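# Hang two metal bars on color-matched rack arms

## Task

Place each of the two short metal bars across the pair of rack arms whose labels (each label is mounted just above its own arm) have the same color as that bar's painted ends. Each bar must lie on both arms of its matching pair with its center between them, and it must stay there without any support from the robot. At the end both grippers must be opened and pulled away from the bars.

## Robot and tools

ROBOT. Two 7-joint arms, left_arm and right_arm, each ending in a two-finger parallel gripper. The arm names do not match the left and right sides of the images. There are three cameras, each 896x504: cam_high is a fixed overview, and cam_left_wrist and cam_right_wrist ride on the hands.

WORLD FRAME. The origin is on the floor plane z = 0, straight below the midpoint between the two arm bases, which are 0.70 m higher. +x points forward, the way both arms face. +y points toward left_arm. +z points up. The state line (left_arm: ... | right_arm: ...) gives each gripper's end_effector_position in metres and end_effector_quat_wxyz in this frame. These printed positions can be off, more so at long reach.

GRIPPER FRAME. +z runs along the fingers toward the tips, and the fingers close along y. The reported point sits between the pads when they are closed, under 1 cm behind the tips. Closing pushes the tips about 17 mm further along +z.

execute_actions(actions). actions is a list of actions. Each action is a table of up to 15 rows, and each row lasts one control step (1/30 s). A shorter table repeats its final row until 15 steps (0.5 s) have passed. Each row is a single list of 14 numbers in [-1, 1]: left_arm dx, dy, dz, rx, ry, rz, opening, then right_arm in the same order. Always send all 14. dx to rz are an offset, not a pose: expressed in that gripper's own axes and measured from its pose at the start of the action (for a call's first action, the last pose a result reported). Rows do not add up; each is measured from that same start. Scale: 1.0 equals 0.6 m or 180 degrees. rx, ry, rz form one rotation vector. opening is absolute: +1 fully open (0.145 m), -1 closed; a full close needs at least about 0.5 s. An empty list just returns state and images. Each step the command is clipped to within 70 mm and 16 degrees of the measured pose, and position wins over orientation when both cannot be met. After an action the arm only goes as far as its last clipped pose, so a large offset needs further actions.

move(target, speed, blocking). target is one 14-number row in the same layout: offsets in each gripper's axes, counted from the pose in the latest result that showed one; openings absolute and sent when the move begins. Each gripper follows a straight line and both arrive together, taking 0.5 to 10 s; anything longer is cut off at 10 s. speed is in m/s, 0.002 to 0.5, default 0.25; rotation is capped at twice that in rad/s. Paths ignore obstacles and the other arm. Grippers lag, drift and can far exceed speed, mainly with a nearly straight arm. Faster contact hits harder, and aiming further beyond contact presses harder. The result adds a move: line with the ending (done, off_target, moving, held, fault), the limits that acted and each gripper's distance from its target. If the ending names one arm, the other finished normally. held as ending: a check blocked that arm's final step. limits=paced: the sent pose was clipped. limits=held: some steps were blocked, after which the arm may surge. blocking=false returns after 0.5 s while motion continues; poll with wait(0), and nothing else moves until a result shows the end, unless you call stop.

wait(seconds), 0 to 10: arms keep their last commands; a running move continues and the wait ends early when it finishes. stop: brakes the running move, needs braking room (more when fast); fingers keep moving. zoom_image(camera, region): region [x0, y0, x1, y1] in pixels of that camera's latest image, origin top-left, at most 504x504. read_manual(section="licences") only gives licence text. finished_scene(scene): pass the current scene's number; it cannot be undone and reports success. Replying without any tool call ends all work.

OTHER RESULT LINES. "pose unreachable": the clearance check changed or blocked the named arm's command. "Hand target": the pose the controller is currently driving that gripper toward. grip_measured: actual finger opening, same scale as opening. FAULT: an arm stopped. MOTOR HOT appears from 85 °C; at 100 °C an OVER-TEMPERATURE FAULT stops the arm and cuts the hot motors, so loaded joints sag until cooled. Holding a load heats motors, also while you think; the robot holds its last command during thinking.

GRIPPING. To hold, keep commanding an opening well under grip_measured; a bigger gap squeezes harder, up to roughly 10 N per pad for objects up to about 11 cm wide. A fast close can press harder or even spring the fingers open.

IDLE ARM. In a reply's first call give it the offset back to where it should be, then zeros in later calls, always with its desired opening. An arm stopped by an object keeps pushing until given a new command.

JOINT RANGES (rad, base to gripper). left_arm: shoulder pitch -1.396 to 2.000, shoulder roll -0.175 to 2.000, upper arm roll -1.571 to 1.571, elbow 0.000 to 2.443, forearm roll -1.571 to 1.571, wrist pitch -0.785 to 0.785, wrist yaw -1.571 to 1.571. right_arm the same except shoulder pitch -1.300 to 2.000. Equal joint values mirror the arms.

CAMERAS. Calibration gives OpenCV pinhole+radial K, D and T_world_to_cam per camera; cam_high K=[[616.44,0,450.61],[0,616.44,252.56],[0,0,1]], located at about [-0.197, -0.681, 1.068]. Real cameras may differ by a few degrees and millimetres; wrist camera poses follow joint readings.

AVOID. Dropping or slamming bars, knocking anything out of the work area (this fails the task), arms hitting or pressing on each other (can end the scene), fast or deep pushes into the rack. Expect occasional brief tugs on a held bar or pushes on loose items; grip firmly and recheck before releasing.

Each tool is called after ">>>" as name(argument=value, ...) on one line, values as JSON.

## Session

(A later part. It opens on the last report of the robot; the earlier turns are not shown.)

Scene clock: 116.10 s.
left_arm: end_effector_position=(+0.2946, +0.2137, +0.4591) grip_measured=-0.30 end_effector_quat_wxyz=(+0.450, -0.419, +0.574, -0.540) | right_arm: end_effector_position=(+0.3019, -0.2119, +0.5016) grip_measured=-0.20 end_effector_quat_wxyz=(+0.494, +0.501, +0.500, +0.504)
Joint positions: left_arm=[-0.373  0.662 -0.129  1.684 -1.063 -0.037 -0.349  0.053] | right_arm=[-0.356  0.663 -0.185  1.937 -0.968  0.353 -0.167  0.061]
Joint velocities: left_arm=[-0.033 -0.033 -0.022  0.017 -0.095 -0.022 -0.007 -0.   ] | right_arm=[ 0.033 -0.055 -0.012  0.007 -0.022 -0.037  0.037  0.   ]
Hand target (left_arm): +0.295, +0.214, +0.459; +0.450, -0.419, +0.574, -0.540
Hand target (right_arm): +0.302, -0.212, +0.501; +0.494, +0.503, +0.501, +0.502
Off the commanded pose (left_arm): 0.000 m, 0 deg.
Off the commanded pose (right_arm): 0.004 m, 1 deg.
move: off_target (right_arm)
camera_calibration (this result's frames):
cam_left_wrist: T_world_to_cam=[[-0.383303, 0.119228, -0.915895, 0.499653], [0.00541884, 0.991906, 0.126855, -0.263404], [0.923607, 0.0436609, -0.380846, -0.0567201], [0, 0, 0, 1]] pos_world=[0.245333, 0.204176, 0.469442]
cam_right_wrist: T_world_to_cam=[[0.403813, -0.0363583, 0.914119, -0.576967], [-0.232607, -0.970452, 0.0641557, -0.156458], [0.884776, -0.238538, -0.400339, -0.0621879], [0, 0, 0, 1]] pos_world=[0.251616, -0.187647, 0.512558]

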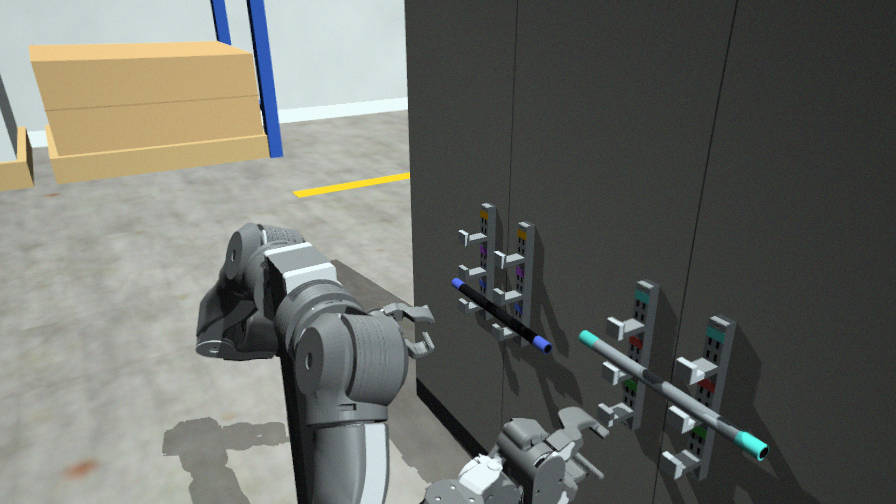

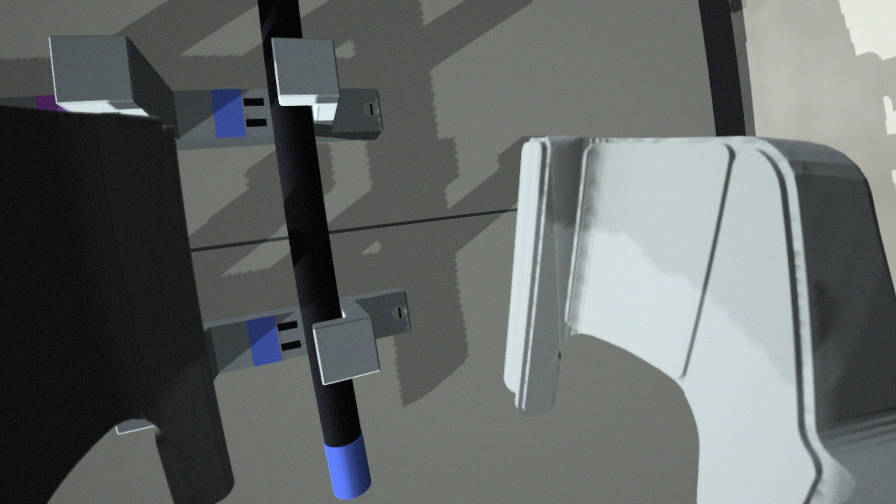

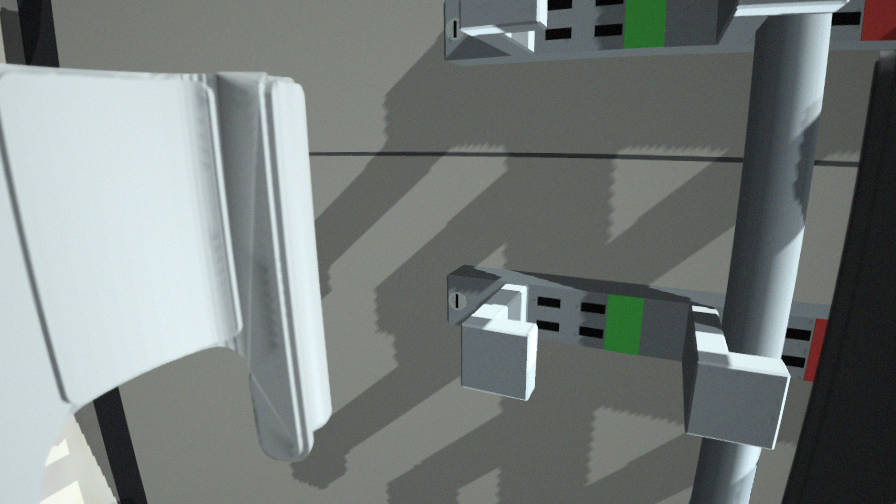

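Great posture. Go to (0.35,-0.207,0.54).

>>> move(target=[0,0,0,0,0,0,-0.3,0.008,0.064,0.08,0,0,0,-0.25], speed=0.15)

Scene clock: 117.07 s.
left_arm: end_effector_position=(+0.2946, +0.2137, +0.4591) grip_measured=-0.30 end_effector_quat_wxyz=(+0.450, -0.419, +0.574, -0.540) | right_arm: end_effector_position=(+0.3497, -0.2062, +0.5407) grip_measured=-0.25 end_effector_quat_wxyz=(+0.495, +0.499, +0.499, +0.507)
Joint positions: left_arm=[-0.373  0.662 -0.129  1.684 -1.063 -0.037 -0.349  0.053] | right_arm=[-0.073  0.668 -0.236  1.92  -0.959  0.383  0.061  0.057]
Joint velocities: left_arm=[-0.055 -0.055 -0.007 -0.012 -0.051  0.007 -0.022 -0.   ] | right_arm=[-0.033  0.011  0.012  0.017 -0.007 -0.051  0.022 -0.   ]
Hand target (left_arm): +0.295, +0.214, +0.459; +0.450, -0.419, +0.574, -0.540
Hand target (right_arm): +0.350, -0.206, +0.539; +0.494, +0.501, +0.500, +0.505
Off the commanded pose (left_arm): 0.000 m, 0 deg.
Off the commanded pose (right_arm): 0.001 m, 0 deg.
move: done
camera_calibration (this result's frames):
cam_left_wrist: T_world_to_cam=[[-0.383303, 0.119228, -0.915895, 0.499653], [0.00541884, 0.991906, 0.126855, -0.263404], [0.923607, 0.0436609, -0.380846, -0.0567201], [0, 0, 0, 1]] pos_world=[0.245333, 0.204176, 0.469442]
cam_right_wrist: T_world_to_cam=[[0.397046, -0.0364183, 0.917076, -0.631121], [-0.229918, -0.971298, 0.0609712, -0.141689], [0.888534, -0.235061, -0.394023, -0.0914026], [0, 0, 0, 1]] pos_world=[0.299222, -0.182092, 0.551411]

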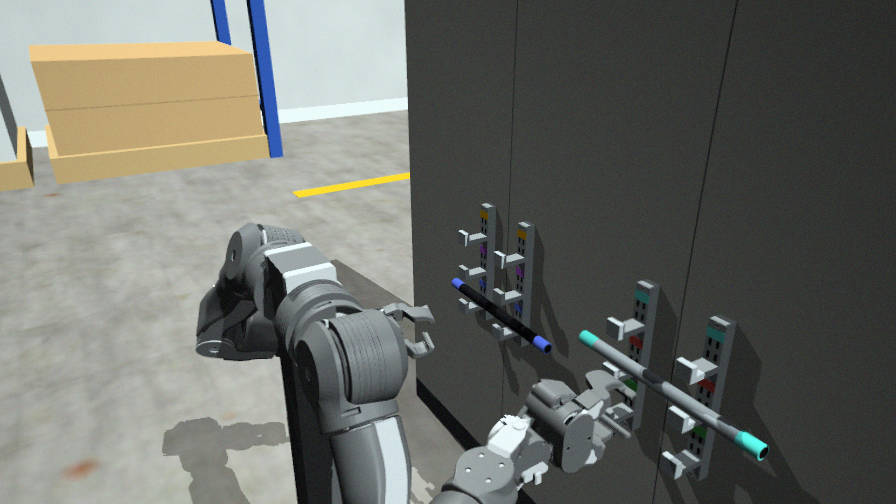

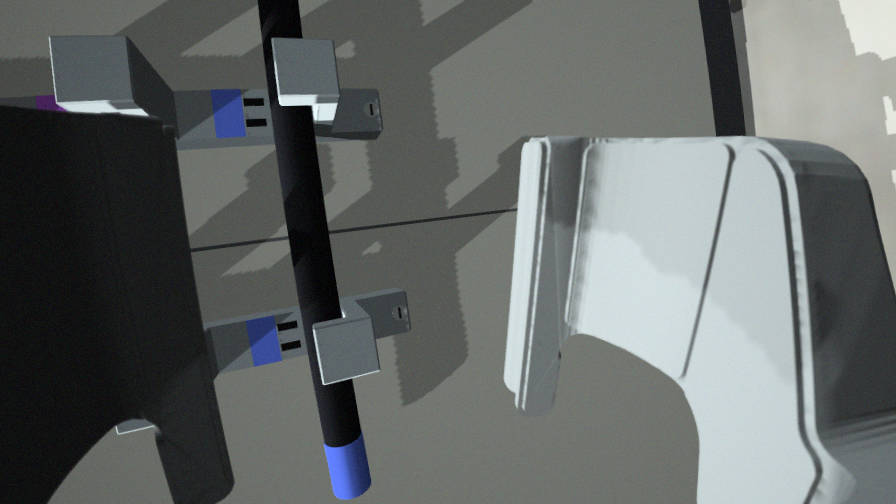

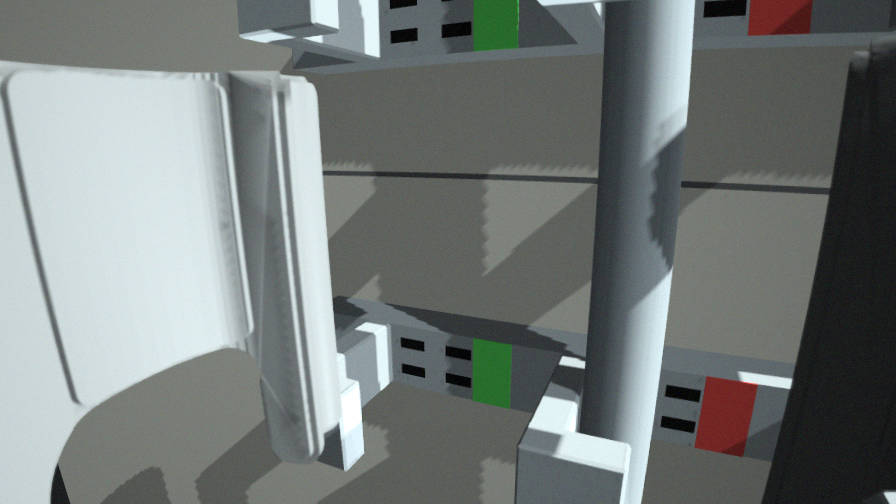

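>>> move(target=[0,0,0,0,0,0,-0.3,0.01,0,0.15,0,0,0,-0.25], speed=0.12)

Scene clock: 118.37 s.
left_arm: end_effector_position=(+0.2946, +0.2137, +0.4591) grip_measured=-0.30 end_effector_quat_wxyz=(+0.450, -0.419, +0.574, -0.540) | right_arm: end_effector_position=(+0.4396, -0.2007, +0.5399) grip_measured=-0.25 end_effector_quat_wxyz=(+0.495, +0.503, +0.496, +0.506)
Joint positions: left_arm=[-0.373  0.662 -0.129  1.684 -1.063 -0.037 -0.349  0.053] | right_arm=[ 0.379  0.522 -0.402  1.481 -0.968  0.294  0.082  0.057]
Joint velocities: left_arm=[-0.099 -0.033  0.007  0.007 -0.037 -0.037  0.007 -0.   ] | right_arm=[ 0.121 -0.055 -0.007 -0.022 -0.022 -0.051 -0.037  0.   ]
Hand target (left_arm): +0.295, +0.214, +0.459; +0.450, -0.419, +0.574, -0.540
Hand target (right_arm): +0.439, -0.200, +0.540; +0.496, +0.500, +0.497, +0.507
Off the commanded pose (left_arm): 0.000 m, 0 deg.
Off the commanded pose (right_arm): 0.002 m, 1 deg.
move: done
camera_calibration (this result's frames):
cam_left_wrist: T_world_to_cam=[[-0.383303, 0.119228, -0.915895, 0.499653], [0.00541884, 0.991906, 0.126855, -0.263404], [0.923607, 0.0436609, -0.380846, -0.0567201], [0, 0, 0, 1]] pos_world=[0.245333, 0.204176, 0.469442]
cam_right_wrist: T_world_to_cam=[[0.39875, -0.0444625, 0.915981, -0.667664], [-0.237098, -0.969862, 0.0561368, -0.109583], [0.88588, -0.239562, -0.397274, -0.168343], [0, 0, 0, 1]] pos_world=[0.389381, -0.176295, 0.550841]

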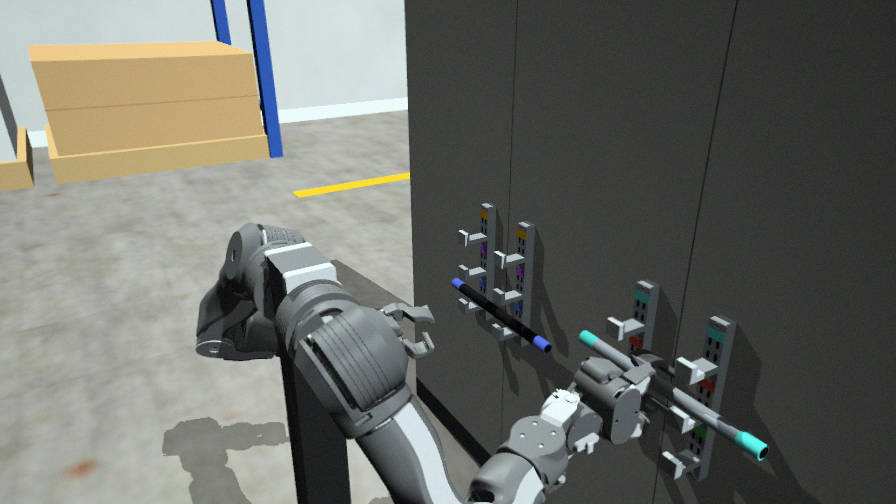

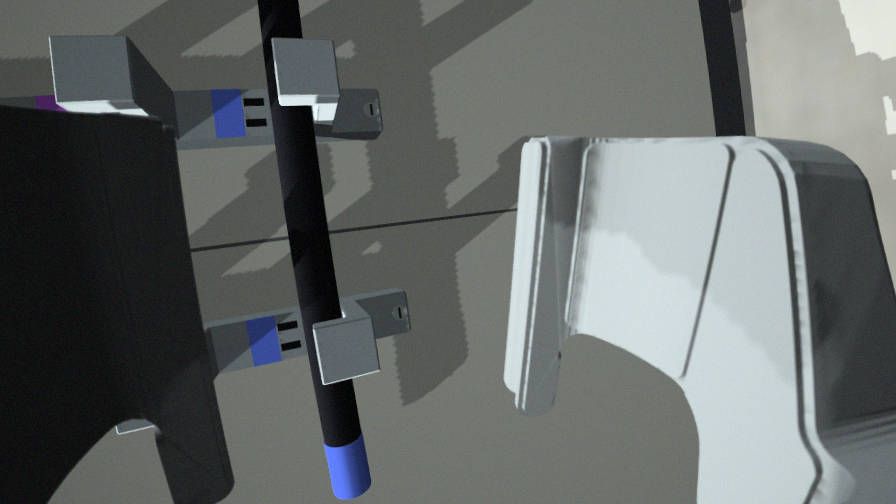

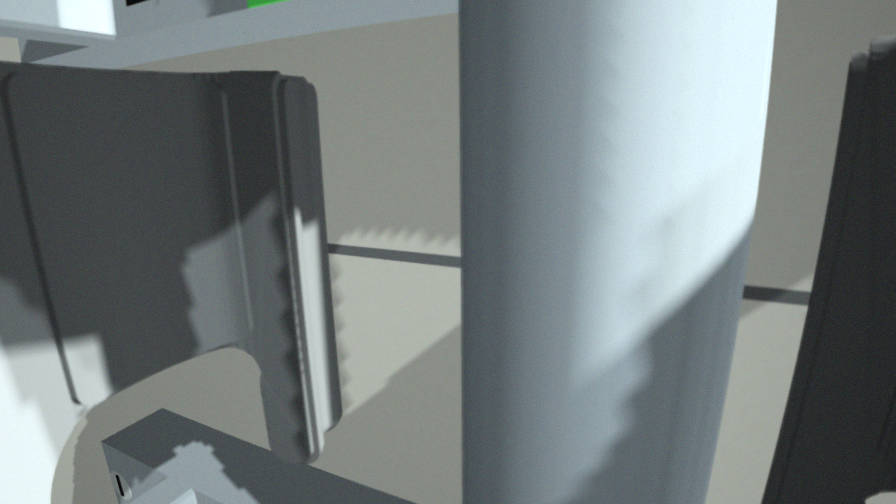

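>>> execute_actions(actions=[[[0,0,0,0,0,0,-0.3,0,0.004,-0.022,0,0,0,-0.3]],[[0,0,0,0,0,0,-0.3,0,0,0,0,0,0,-0.4]]])

Scene clock: 119.63 s.
left_arm: end_effector_position=(+0.2946, +0.2137, +0.4591) grip_measured=-0.30 end_effector_quat_wxyz=(+0.450, -0.419, +0.574, -0.540) | right_arm: end_effector_position=(+0.4257, -0.1995, +0.5409) grip_measured=-0.40 end_effector_quat_wxyz=(+0.494, +0.501, +0.499, +0.507)
Joint positions: left_arm=[-0.373  0.662 -0.129  1.684 -1.063 -0.037 -0.349  0.053] | right_arm=[ 0.319  0.551 -0.389  1.564 -0.966  0.316  0.095  0.046]
Joint velocities: left_arm=[ 0.011 -0.011 -0.007 -0.002 -0.037  0.066 -0.007 -0.   ] | right_arm=[-0.055 -0.033 -0.002  0.002 -0.066 -0.007  0.066  0.   ]
Hand target (left_arm): +0.295, +0.214, +0.459; +0.450, -0.419, +0.574, -0.540
Hand target (right_arm): +0.426, -0.199, +0.541; +0.494, +0.501, +0.499, +0.507
Off the commanded pose (left_arm): 0.000 m, 0 deg.
Off the commanded pose (right_arm): 0.000 m, 0 deg.
camera_calibration (this result's frames):
cam_left_wrist: T_world_to_cam=[[-0.383303, 0.119228, -0.915895, 0.499653], [0.00541884, 0.991906, 0.126855, -0.263404], [0.923607, 0.0436609, -0.380846, -0.0567201], [0, 0, 0, 1]] pos_world=[0.245333, 0.204176, 0.469442]
cam_right_wrist: T_world_to_cam=[[0.400303, -0.0393326, 0.915538, -0.662348], [-0.231461, -0.971024, 0.0594862, -0.116141], [0.88667, -0.235724, -0.397808, -0.154632], [0, 0, 0, 1]] pos_world=[0.375365, -0.175278, 0.5518]

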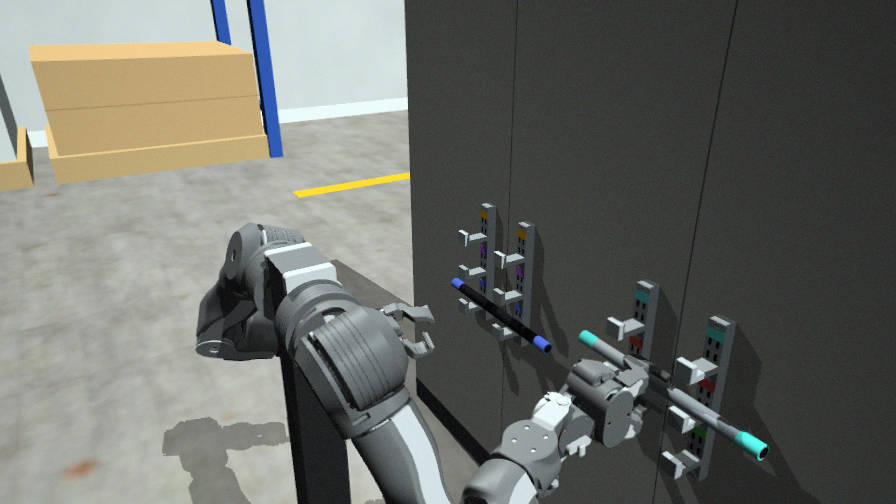

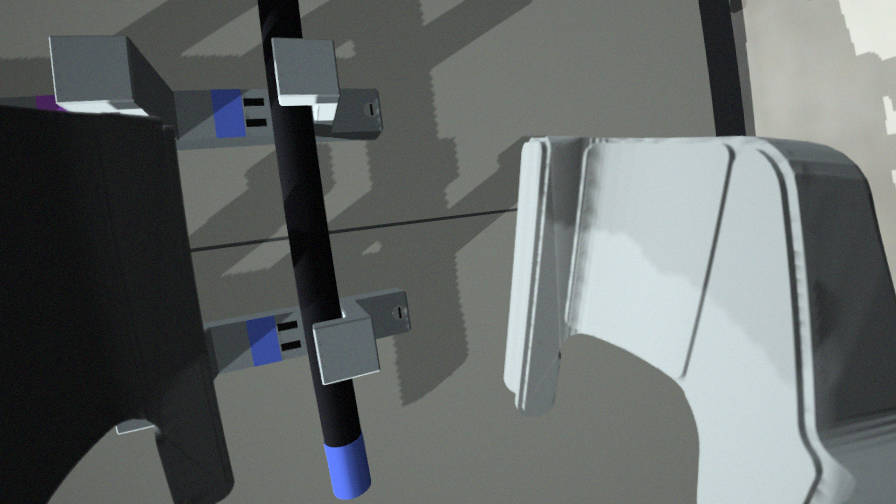

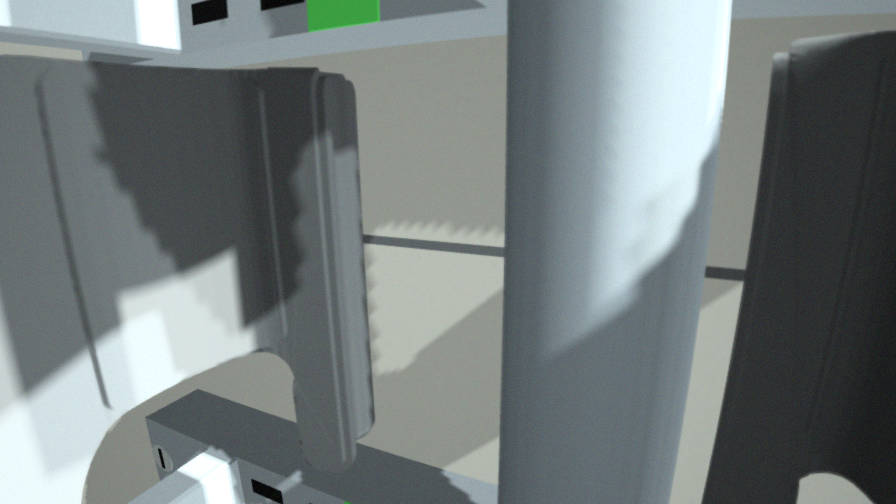

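>>> execute_actions(actions=[[[0,0,0,0,0,0,-0.3,0,0.008,0,0,0,0,-0.45]],[[0,0,0,0,0,0,-0.3,0,0,0,0,0,0,-0.5],[0,0,0,0,0,0,-0.3,0,0,0,0,0,0,-0.55],[0,0,0,0,0,0,-0.3,0,0,0,0,0,0,-0.6],[0,0,0,0,0,0,-0.3,0,0,0,0,0,0,-0.64],[0,0,0,0,0,0,-0.3,0,0,0,0,0,0,-0.68],[0,0,0,0,0,0,-0.3,0,0,0,0,0,0,-0.72],[0,0,0,0,0,0,-0.3,0,0,0,0,0,0,-0.76],[0,0,0,0,0,0,-0.3,0,0,0,0,0,0,-0.8],[0,0,0,0,0,0,-0.3,0,0,0,0,0,0,-0.85],[0,0,0,0,0,0,-0.3,0,0,0,0,0,0,-0.9],[0,0,0,0,0,0,-0.3,0,0,0,0,0,0,-1]],[[0,0,0,0,0,0,-0.3,0,0.025,0,0,0,0,-1]],[[0,0,0,0,0,0,-0.3,0,0.025,0,0,0,0,-1]],[[0,0,0,0,0,0,-0.3,0,0,0,0,0,0,-1]]])

Scene clock: 123.17 s.
left_arm: end_effector_position=(+0.2946, +0.2137, +0.4591) grip_measured=-0.30 end_effector_quat_wxyz=(+0.450, -0.419, +0.574, -0.540) | right_arm: end_effector_position=(+0.4247, -0.1964, +0.5766) grip_measured=-0.74 end_effector_quat_wxyz=(+0.495, +0.494, +0.499, +0.512)
Joint positions: left_arm=[-0.373  0.662 -0.129  1.684 -1.063 -0.037 -0.349  0.053] | right_arm=[ 0.366  0.593 -0.378  1.67  -0.954  0.348  0.214  0.02 ]
Joint velocities: left_arm=[-0.011 -0.011 -0.007  0.007  0.051 -0.007  0.037  0.   ] | right_arm=[ 0.099 -0.055 -0.002  0.002 -0.037  0.125  0.022 -0.   ]
Hand target (left_arm): +0.295, +0.214, +0.459; +0.450, -0.419, +0.574, -0.540
Hand target (right_arm): +0.425, -0.196, +0.577; +0.495, +0.494, +0.499, +0.512
Off the commanded pose (left_arm): 0.000 m, 0 deg.
Off the commanded pose (right_arm): 0.000 m, 0 deg.
camera_calibration (this result's frames):
cam_left_wrist: T_world_to_cam=[[-0.383303, 0.119228, -0.915895, 0.499653], [0.00541884, 0.991906, 0.126855, -0.263404], [0.923607, 0.0436609, -0.380846, -0.0567201], [0, 0, 0, 1]] pos_world=[0.245333, 0.204176, 0.469442]
cam_right_wrist: T_world_to_cam=[[0.38935, -0.0318748, 0.920538, -0.69125], [-0.219941, -0.973708, 0.0593104, -0.120876], [0.894445, -0.225557, -0.386124, -0.146858], [0, 0, 0, 1]] pos_world=[0.373909, -0.172857, 0.586786]

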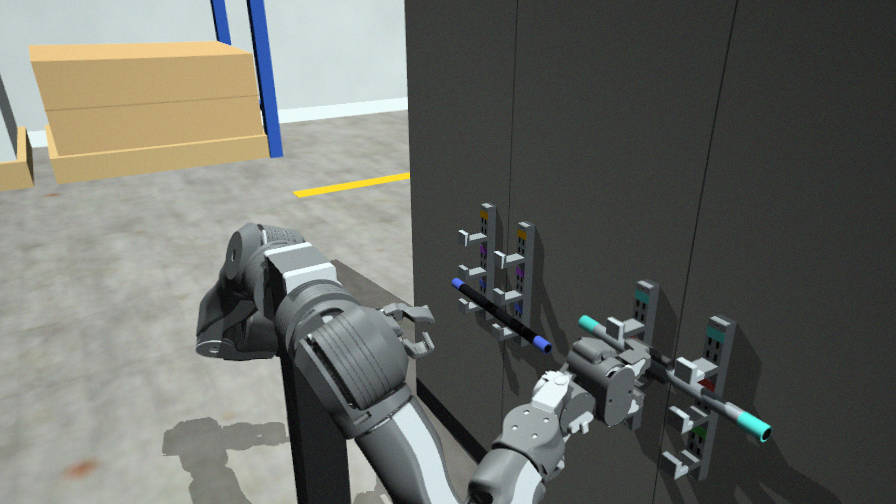

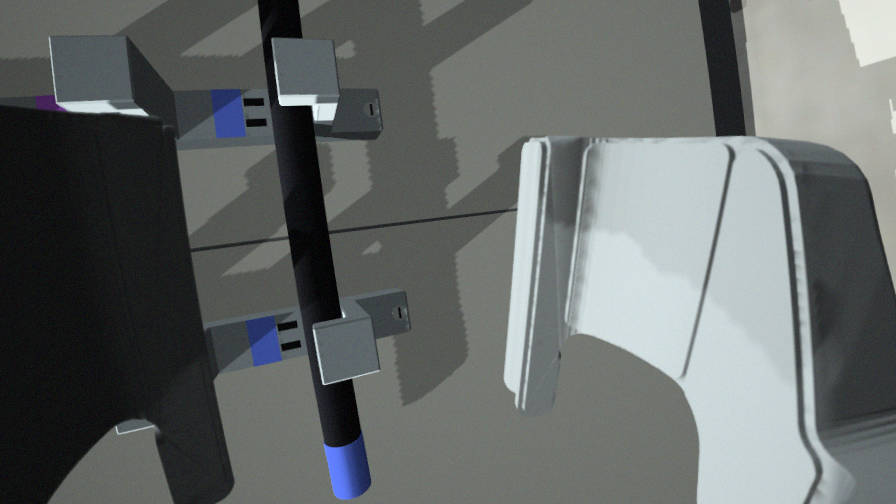

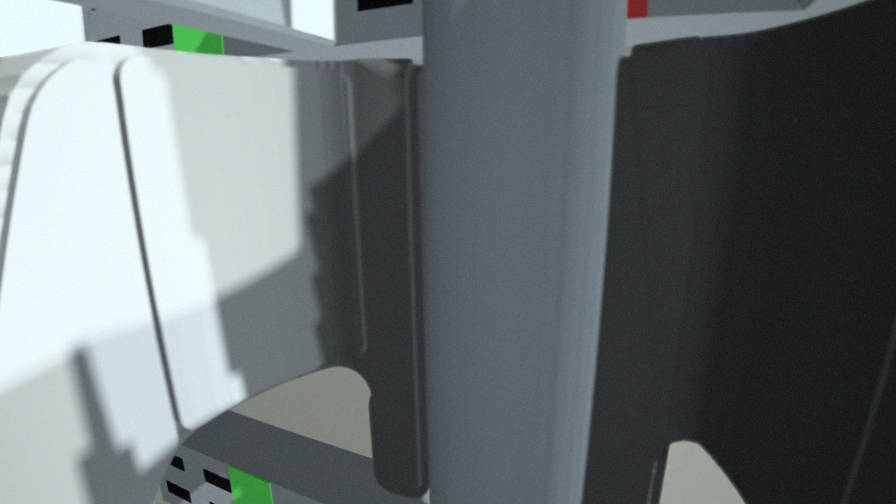

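>>> move(target=[0,0,0,0,0,0,-0.3,-0.005,0,-0.15,0,0,0,-1], speed=0.1)

Scene clock: 124.90 s.
left_arm: end_effector_position=(+0.2946, +0.2137, +0.4591) grip_measured=-0.30 end_effector_quat_wxyz=(+0.450, -0.419, +0.574, -0.540) | right_arm: end_effector_position=(+0.3350, -0.2018, +0.5744) grip_measured=-0.74 end_effector_quat_wxyz=(+0.492, +0.497, +0.503, +0.508)
Joint positions: left_arm=[-0.373  0.662 -0.129  1.684 -1.063 -0.037 -0.349  0.053] | right_arm=[-0.106  0.738 -0.179  2.097 -0.938  0.449  0.192  0.02 ]
Joint velocities: left_arm=[-0.011  0.033  0.012  0.002  0.022 -0.022 -0.037 -0.   ] | right_arm=[ 0.099 -0.011 -0.002 -0.007  0.037 -0.066 -0.007  0.   ]
Hand target (left_arm): +0.295, +0.214, +0.459; +0.450, -0.419, +0.574, -0.540
Hand target (right_arm): +0.335, -0.201, +0.577; +0.494, +0.493, +0.501, +0.512
Off the commanded pose (left_arm): 0.000 m, 0 deg.
Off the commanded pose (right_arm): 0.001 m, 1 deg.
move: done
camera_calibration (this result's frames):
cam_left_wrist: T_world_to_cam=[[-0.383303, 0.119228, -0.915895, 0.499653], [0.00541884, 0.991906, 0.126855, -0.263404], [0.923607, 0.0436609, -0.380846, -0.0567201], [0, 0, 0, 1]] pos_world=[0.245333, 0.204176, 0.469442]
cam_right_wrist: T_world_to_cam=[[0.401864, -0.0308883, 0.915178, -0.65541], [-0.21964, -0.973506, 0.0635893, -0.148177], [0.888968, -0.226564, -0.398002, -0.0602601], [0, 0, 0, 1]] pos_world=[0.284409, -0.178148, 0.585256]

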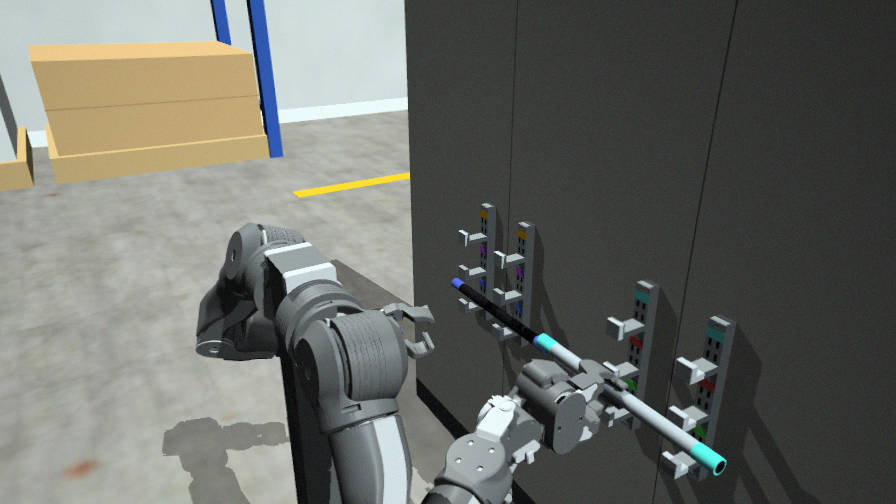

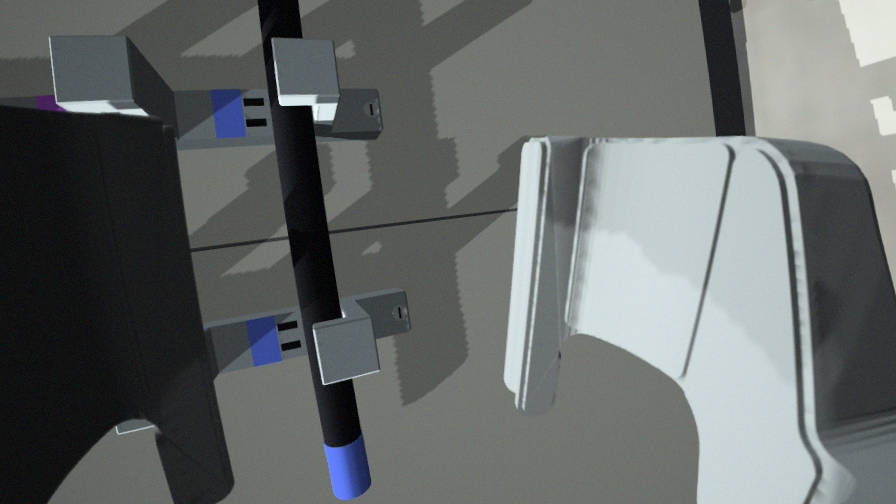

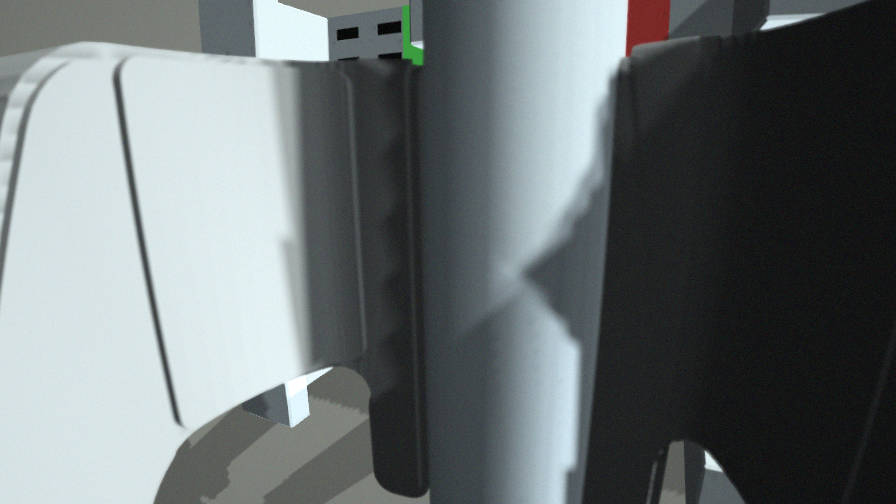

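>>> move(target=[0,0,0,0,0,0,-0.3,0,0.15,0.01,0,0,0,-1], speed=0.12)

Scene clock: 129.50 s.
left_arm: end_effector_position=(+0.2946, +0.2137, +0.4591) grip_measured=-0.30 end_effector_quat_wxyz=(+0.450, -0.419, +0.574, -0.540) | right_arm: end_effector_position=(+0.3414, -0.2002, +0.6622) grip_measured=-0.74 end_effector_quat_wxyz=(+0.488, +0.496, +0.506, +0.509)
Joint positions: left_arm=[-0.373  0.662 -0.129  1.684 -1.063 -0.037 -0.349  0.053] | right_arm=[ 0.213  0.879 -0.139  2.249 -0.829  0.565  0.591  0.02 ]
Joint velocities: left_arm=[-0.055 -0.033 -0.002 -0.002 -0.007 -0.066  0.007 -0.   ] | right_arm=[-0.099  0.033  0.027  0.017  0.051  0.066 -0.037 -0.   ]
Hand target (left_arm): +0.295, +0.214, +0.459; +0.450, -0.419, +0.574, -0.540
Hand target (right_arm): +0.341, -0.201, +0.663; +0.490, +0.496, +0.505, +0.509
Off the commanded pose (left_arm): 0.000 m, 0 deg.
Off the commanded pose (right_arm): 0.003 m, 1 deg.
move: done
camera_calibration (this result's frames):
cam_left_wrist: T_world_to_cam=[[-0.383303, 0.119228, -0.915895, 0.499653], [0.00541884, 0.991906, 0.126855, -0.263404], [0.923607, 0.0436609, -0.380846, -0.0567201], [0, 0, 0, 1]] pos_world=[0.245333, 0.204176, 0.469442]
cam_right_wrist: T_world_to_cam=[[0.406458, -0.0277567, 0.913248, -0.737954], [-0.211525, -0.975242, 0.0645026, -0.154515], [0.888847, -0.219393, -0.402266, -0.0262915], [0, 0, 0, 1]] pos_world=[0.290633, -0.176941, 0.673325]

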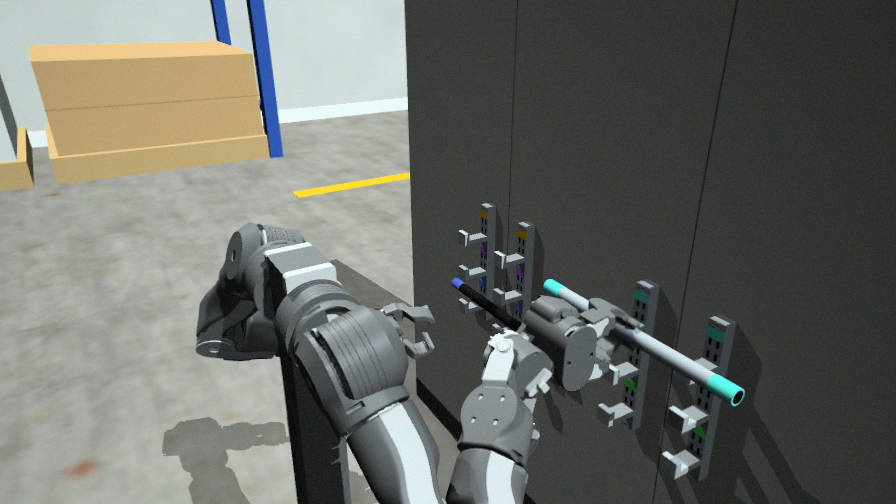

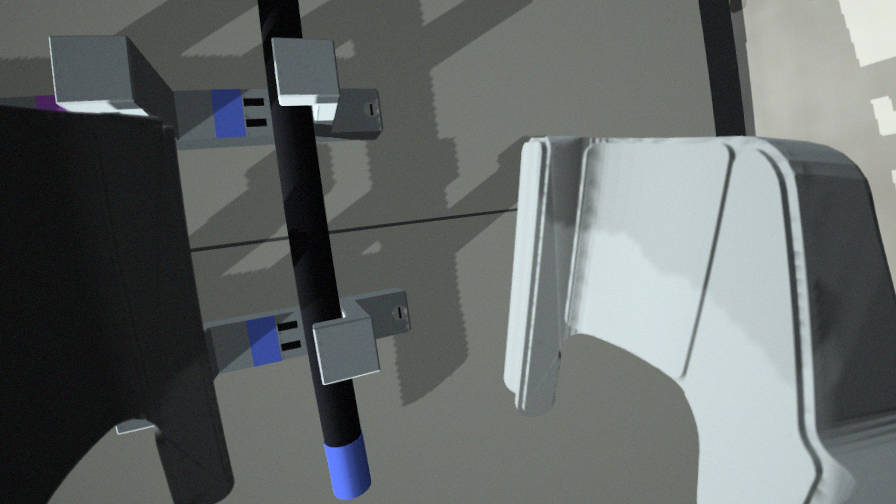

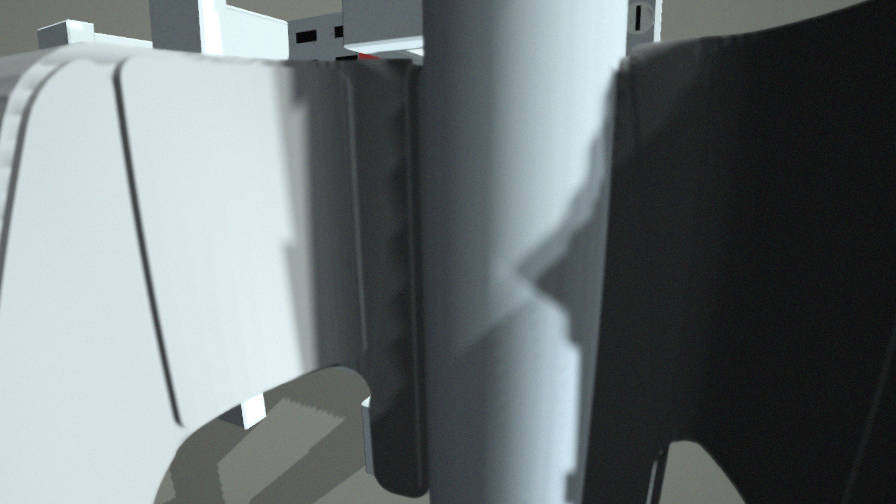

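Advance to x≈0.427, y≈-0.198.

>>> move(target=[0,0,0,0,0,0,-0.3,0.004,0,0.143,0,0,0,-1], speed=0.1)

>>> move(target=[0,0,0,0,0,0,-0.3,0,-0.06,0,0,0,0,-1], speed=0.06)

Scene clock: 130.90 s.
left_arm: end_effector_position=(+0.2946, +0.2137, +0.4591) grip_measured=-0.30 end_effector_quat_wxyz=(+0.450, -0.419, +0.574, -0.540) | right_arm: end_effector_position=(+0.4272, -0.1977, +0.6576) grip_measured=-0.74 end_effector_quat_wxyz=(+0.484, +0.504, +0.506, +0.506)
Joint positions: left_arm=[-0.373  0.662 -0.129  1.684 -1.063 -0.037 -0.349  0.053] | right_arm=[ 0.611  0.686 -0.385  1.803 -0.885  0.433  0.558  0.02 ]
Joint velocities: left_arm=[-0.011 -0.011  0.002 -0.022 -0.022  0.037 -0.037 -0.   ] | right_arm=[-0.077 -0.011 -0.002 -0.002 -0.022 -0.037 -0.007 -0.   ]
Hand target (left_arm): +0.295, +0.214, +0.459; +0.450, -0.419, +0.574, -0.540
Hand target (right_arm): +0.427, -0.197, +0.661; +0.489, +0.498, +0.504, +0.509
Off the commanded pose (left_arm): 0.000 m, 0 deg.
Off the commanded pose (right_arm): 0.005 m, 1 deg.
move: off_target (right_arm)
camera_calibration (this result's frames):
cam_left_wrist: T_world_to_cam=[[-0.383303, 0.119228, -0.915895, 0.499653], [0.00541884, 0.991906, 0.126855, -0.263404], [0.923607, 0.0436609, -0.380846, -0.0567201], [0, 0, 0, 1]] pos_world=[0.245333, 0.204176, 0.469442]
cam_right_wrist: T_world_to_cam=[[0.419717, -0.0378899, 0.906864, -0.772037], [-0.216914, -0.974365, 0.0596822, -0.128007], [0.881355, -0.221761, -0.417176, -0.0912804], [0, 0, 0, 1]] pos_world=[0.376721, -0.17422, 0.669693]

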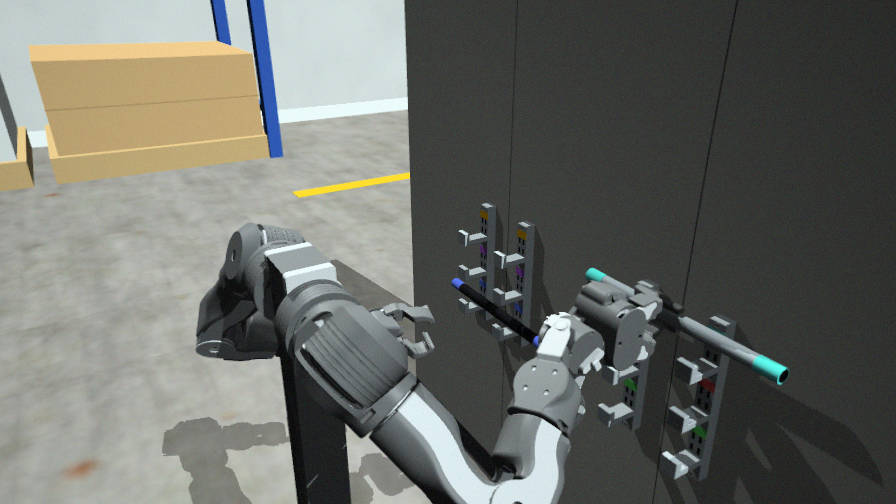

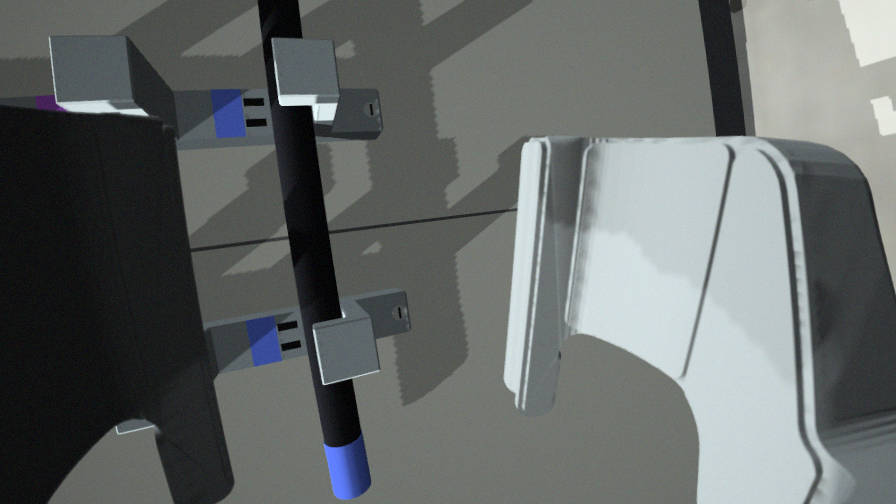

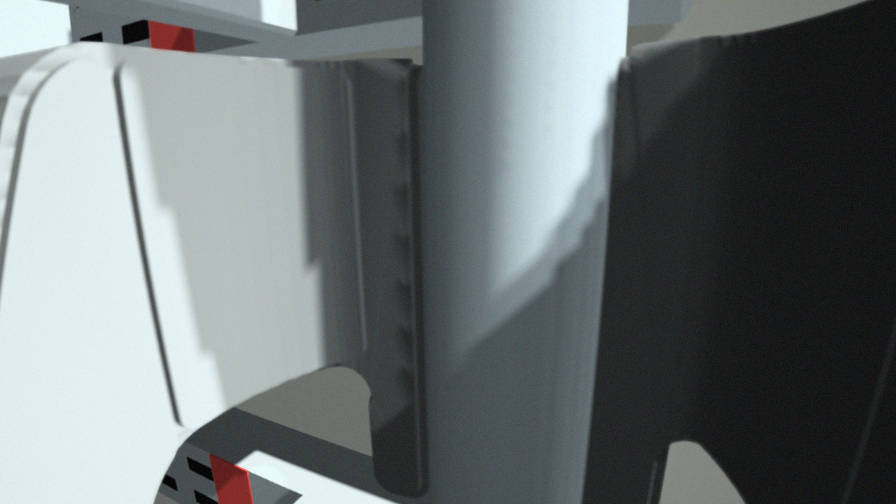

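Scene clock: 131.73 s.
left_arm: end_effector_position=(+0.2946, +0.2137, +0.4591) grip_measured=-0.30 end_effector_quat_wxyz=(+0.450, -0.419, +0.574, -0.540) | right_arm: end_effector_position=(+0.4260, -0.1978, +0.6241) grip_measured=-0.74 end_effector_quat_wxyz=(+0.488, +0.502, +0.505, +0.505)
Joint positions: left_arm=[-0.373  0.662 -0.129  1.684 -1.063 -0.037 -0.349  0.053] | right_arm=[ 0.5    0.662 -0.385  1.77  -0.908  0.411  0.428  0.02 ]
Joint velocities: left_arm=[ 0.033  0.011  0.002 -0.002 -0.007  0.037 -0.037 -0.   ] | right_arm=[-0.011 -0.033 -0.017  0.012  0.022  0.037  0.022 -0.   ]
Hand target (left_arm): +0.295, +0.214, +0.459; +0.450, -0.419, +0.574, -0.540
Hand target (right_arm): +0.426, -0.198, +0.622; +0.485, +0.504, +0.506, +0.505
Off the commanded pose (left_arm): 0.000 m, 0 deg.
Off the commanded pose (right_arm): 0.003 m, 0 deg.
move: done
camera_calibration (this result's frames):
cam_left_wrist: T_world_to_cam=[[-0.383303, 0.119228, -0.915895, 0.499653], [0.00541884, 0.991906, 0.126855, -0.263404], [0.923607, 0.0436609, -0.380846, -0.0567201], [0, 0, 0, 1]] pos_world=[0.245333, 0.204176, 0.469442]
cam_right_wrist: T_world_to_cam=[[0.414923, -0.0336234, 0.909235, -0.739716], [-0.220308, -0.973293, 0.0645438, -0.127769], [0.882782, -0.227093, -0.411249, -0.10965], [0, 0, 0, 1]] pos_world=[0.375574, -0.174129, 0.635729]

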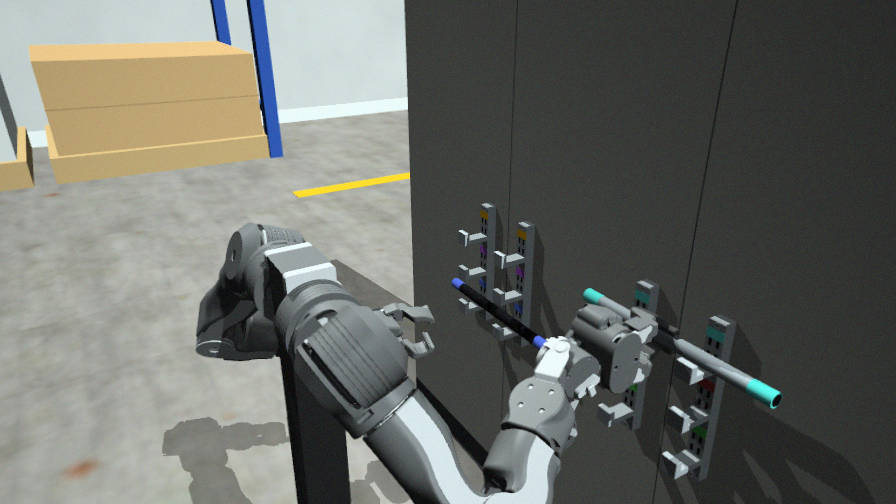

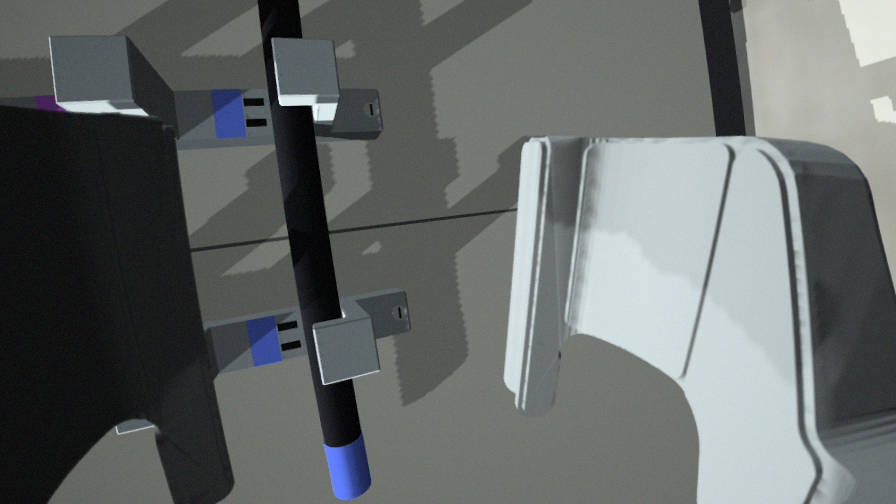

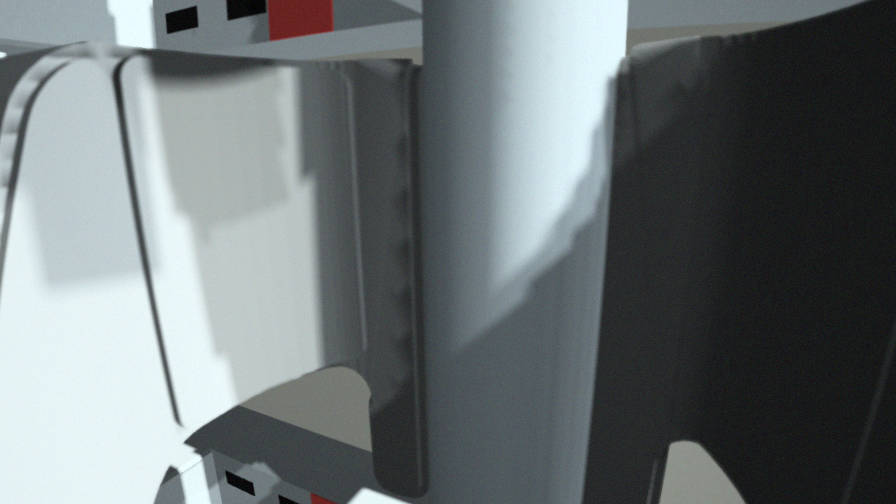

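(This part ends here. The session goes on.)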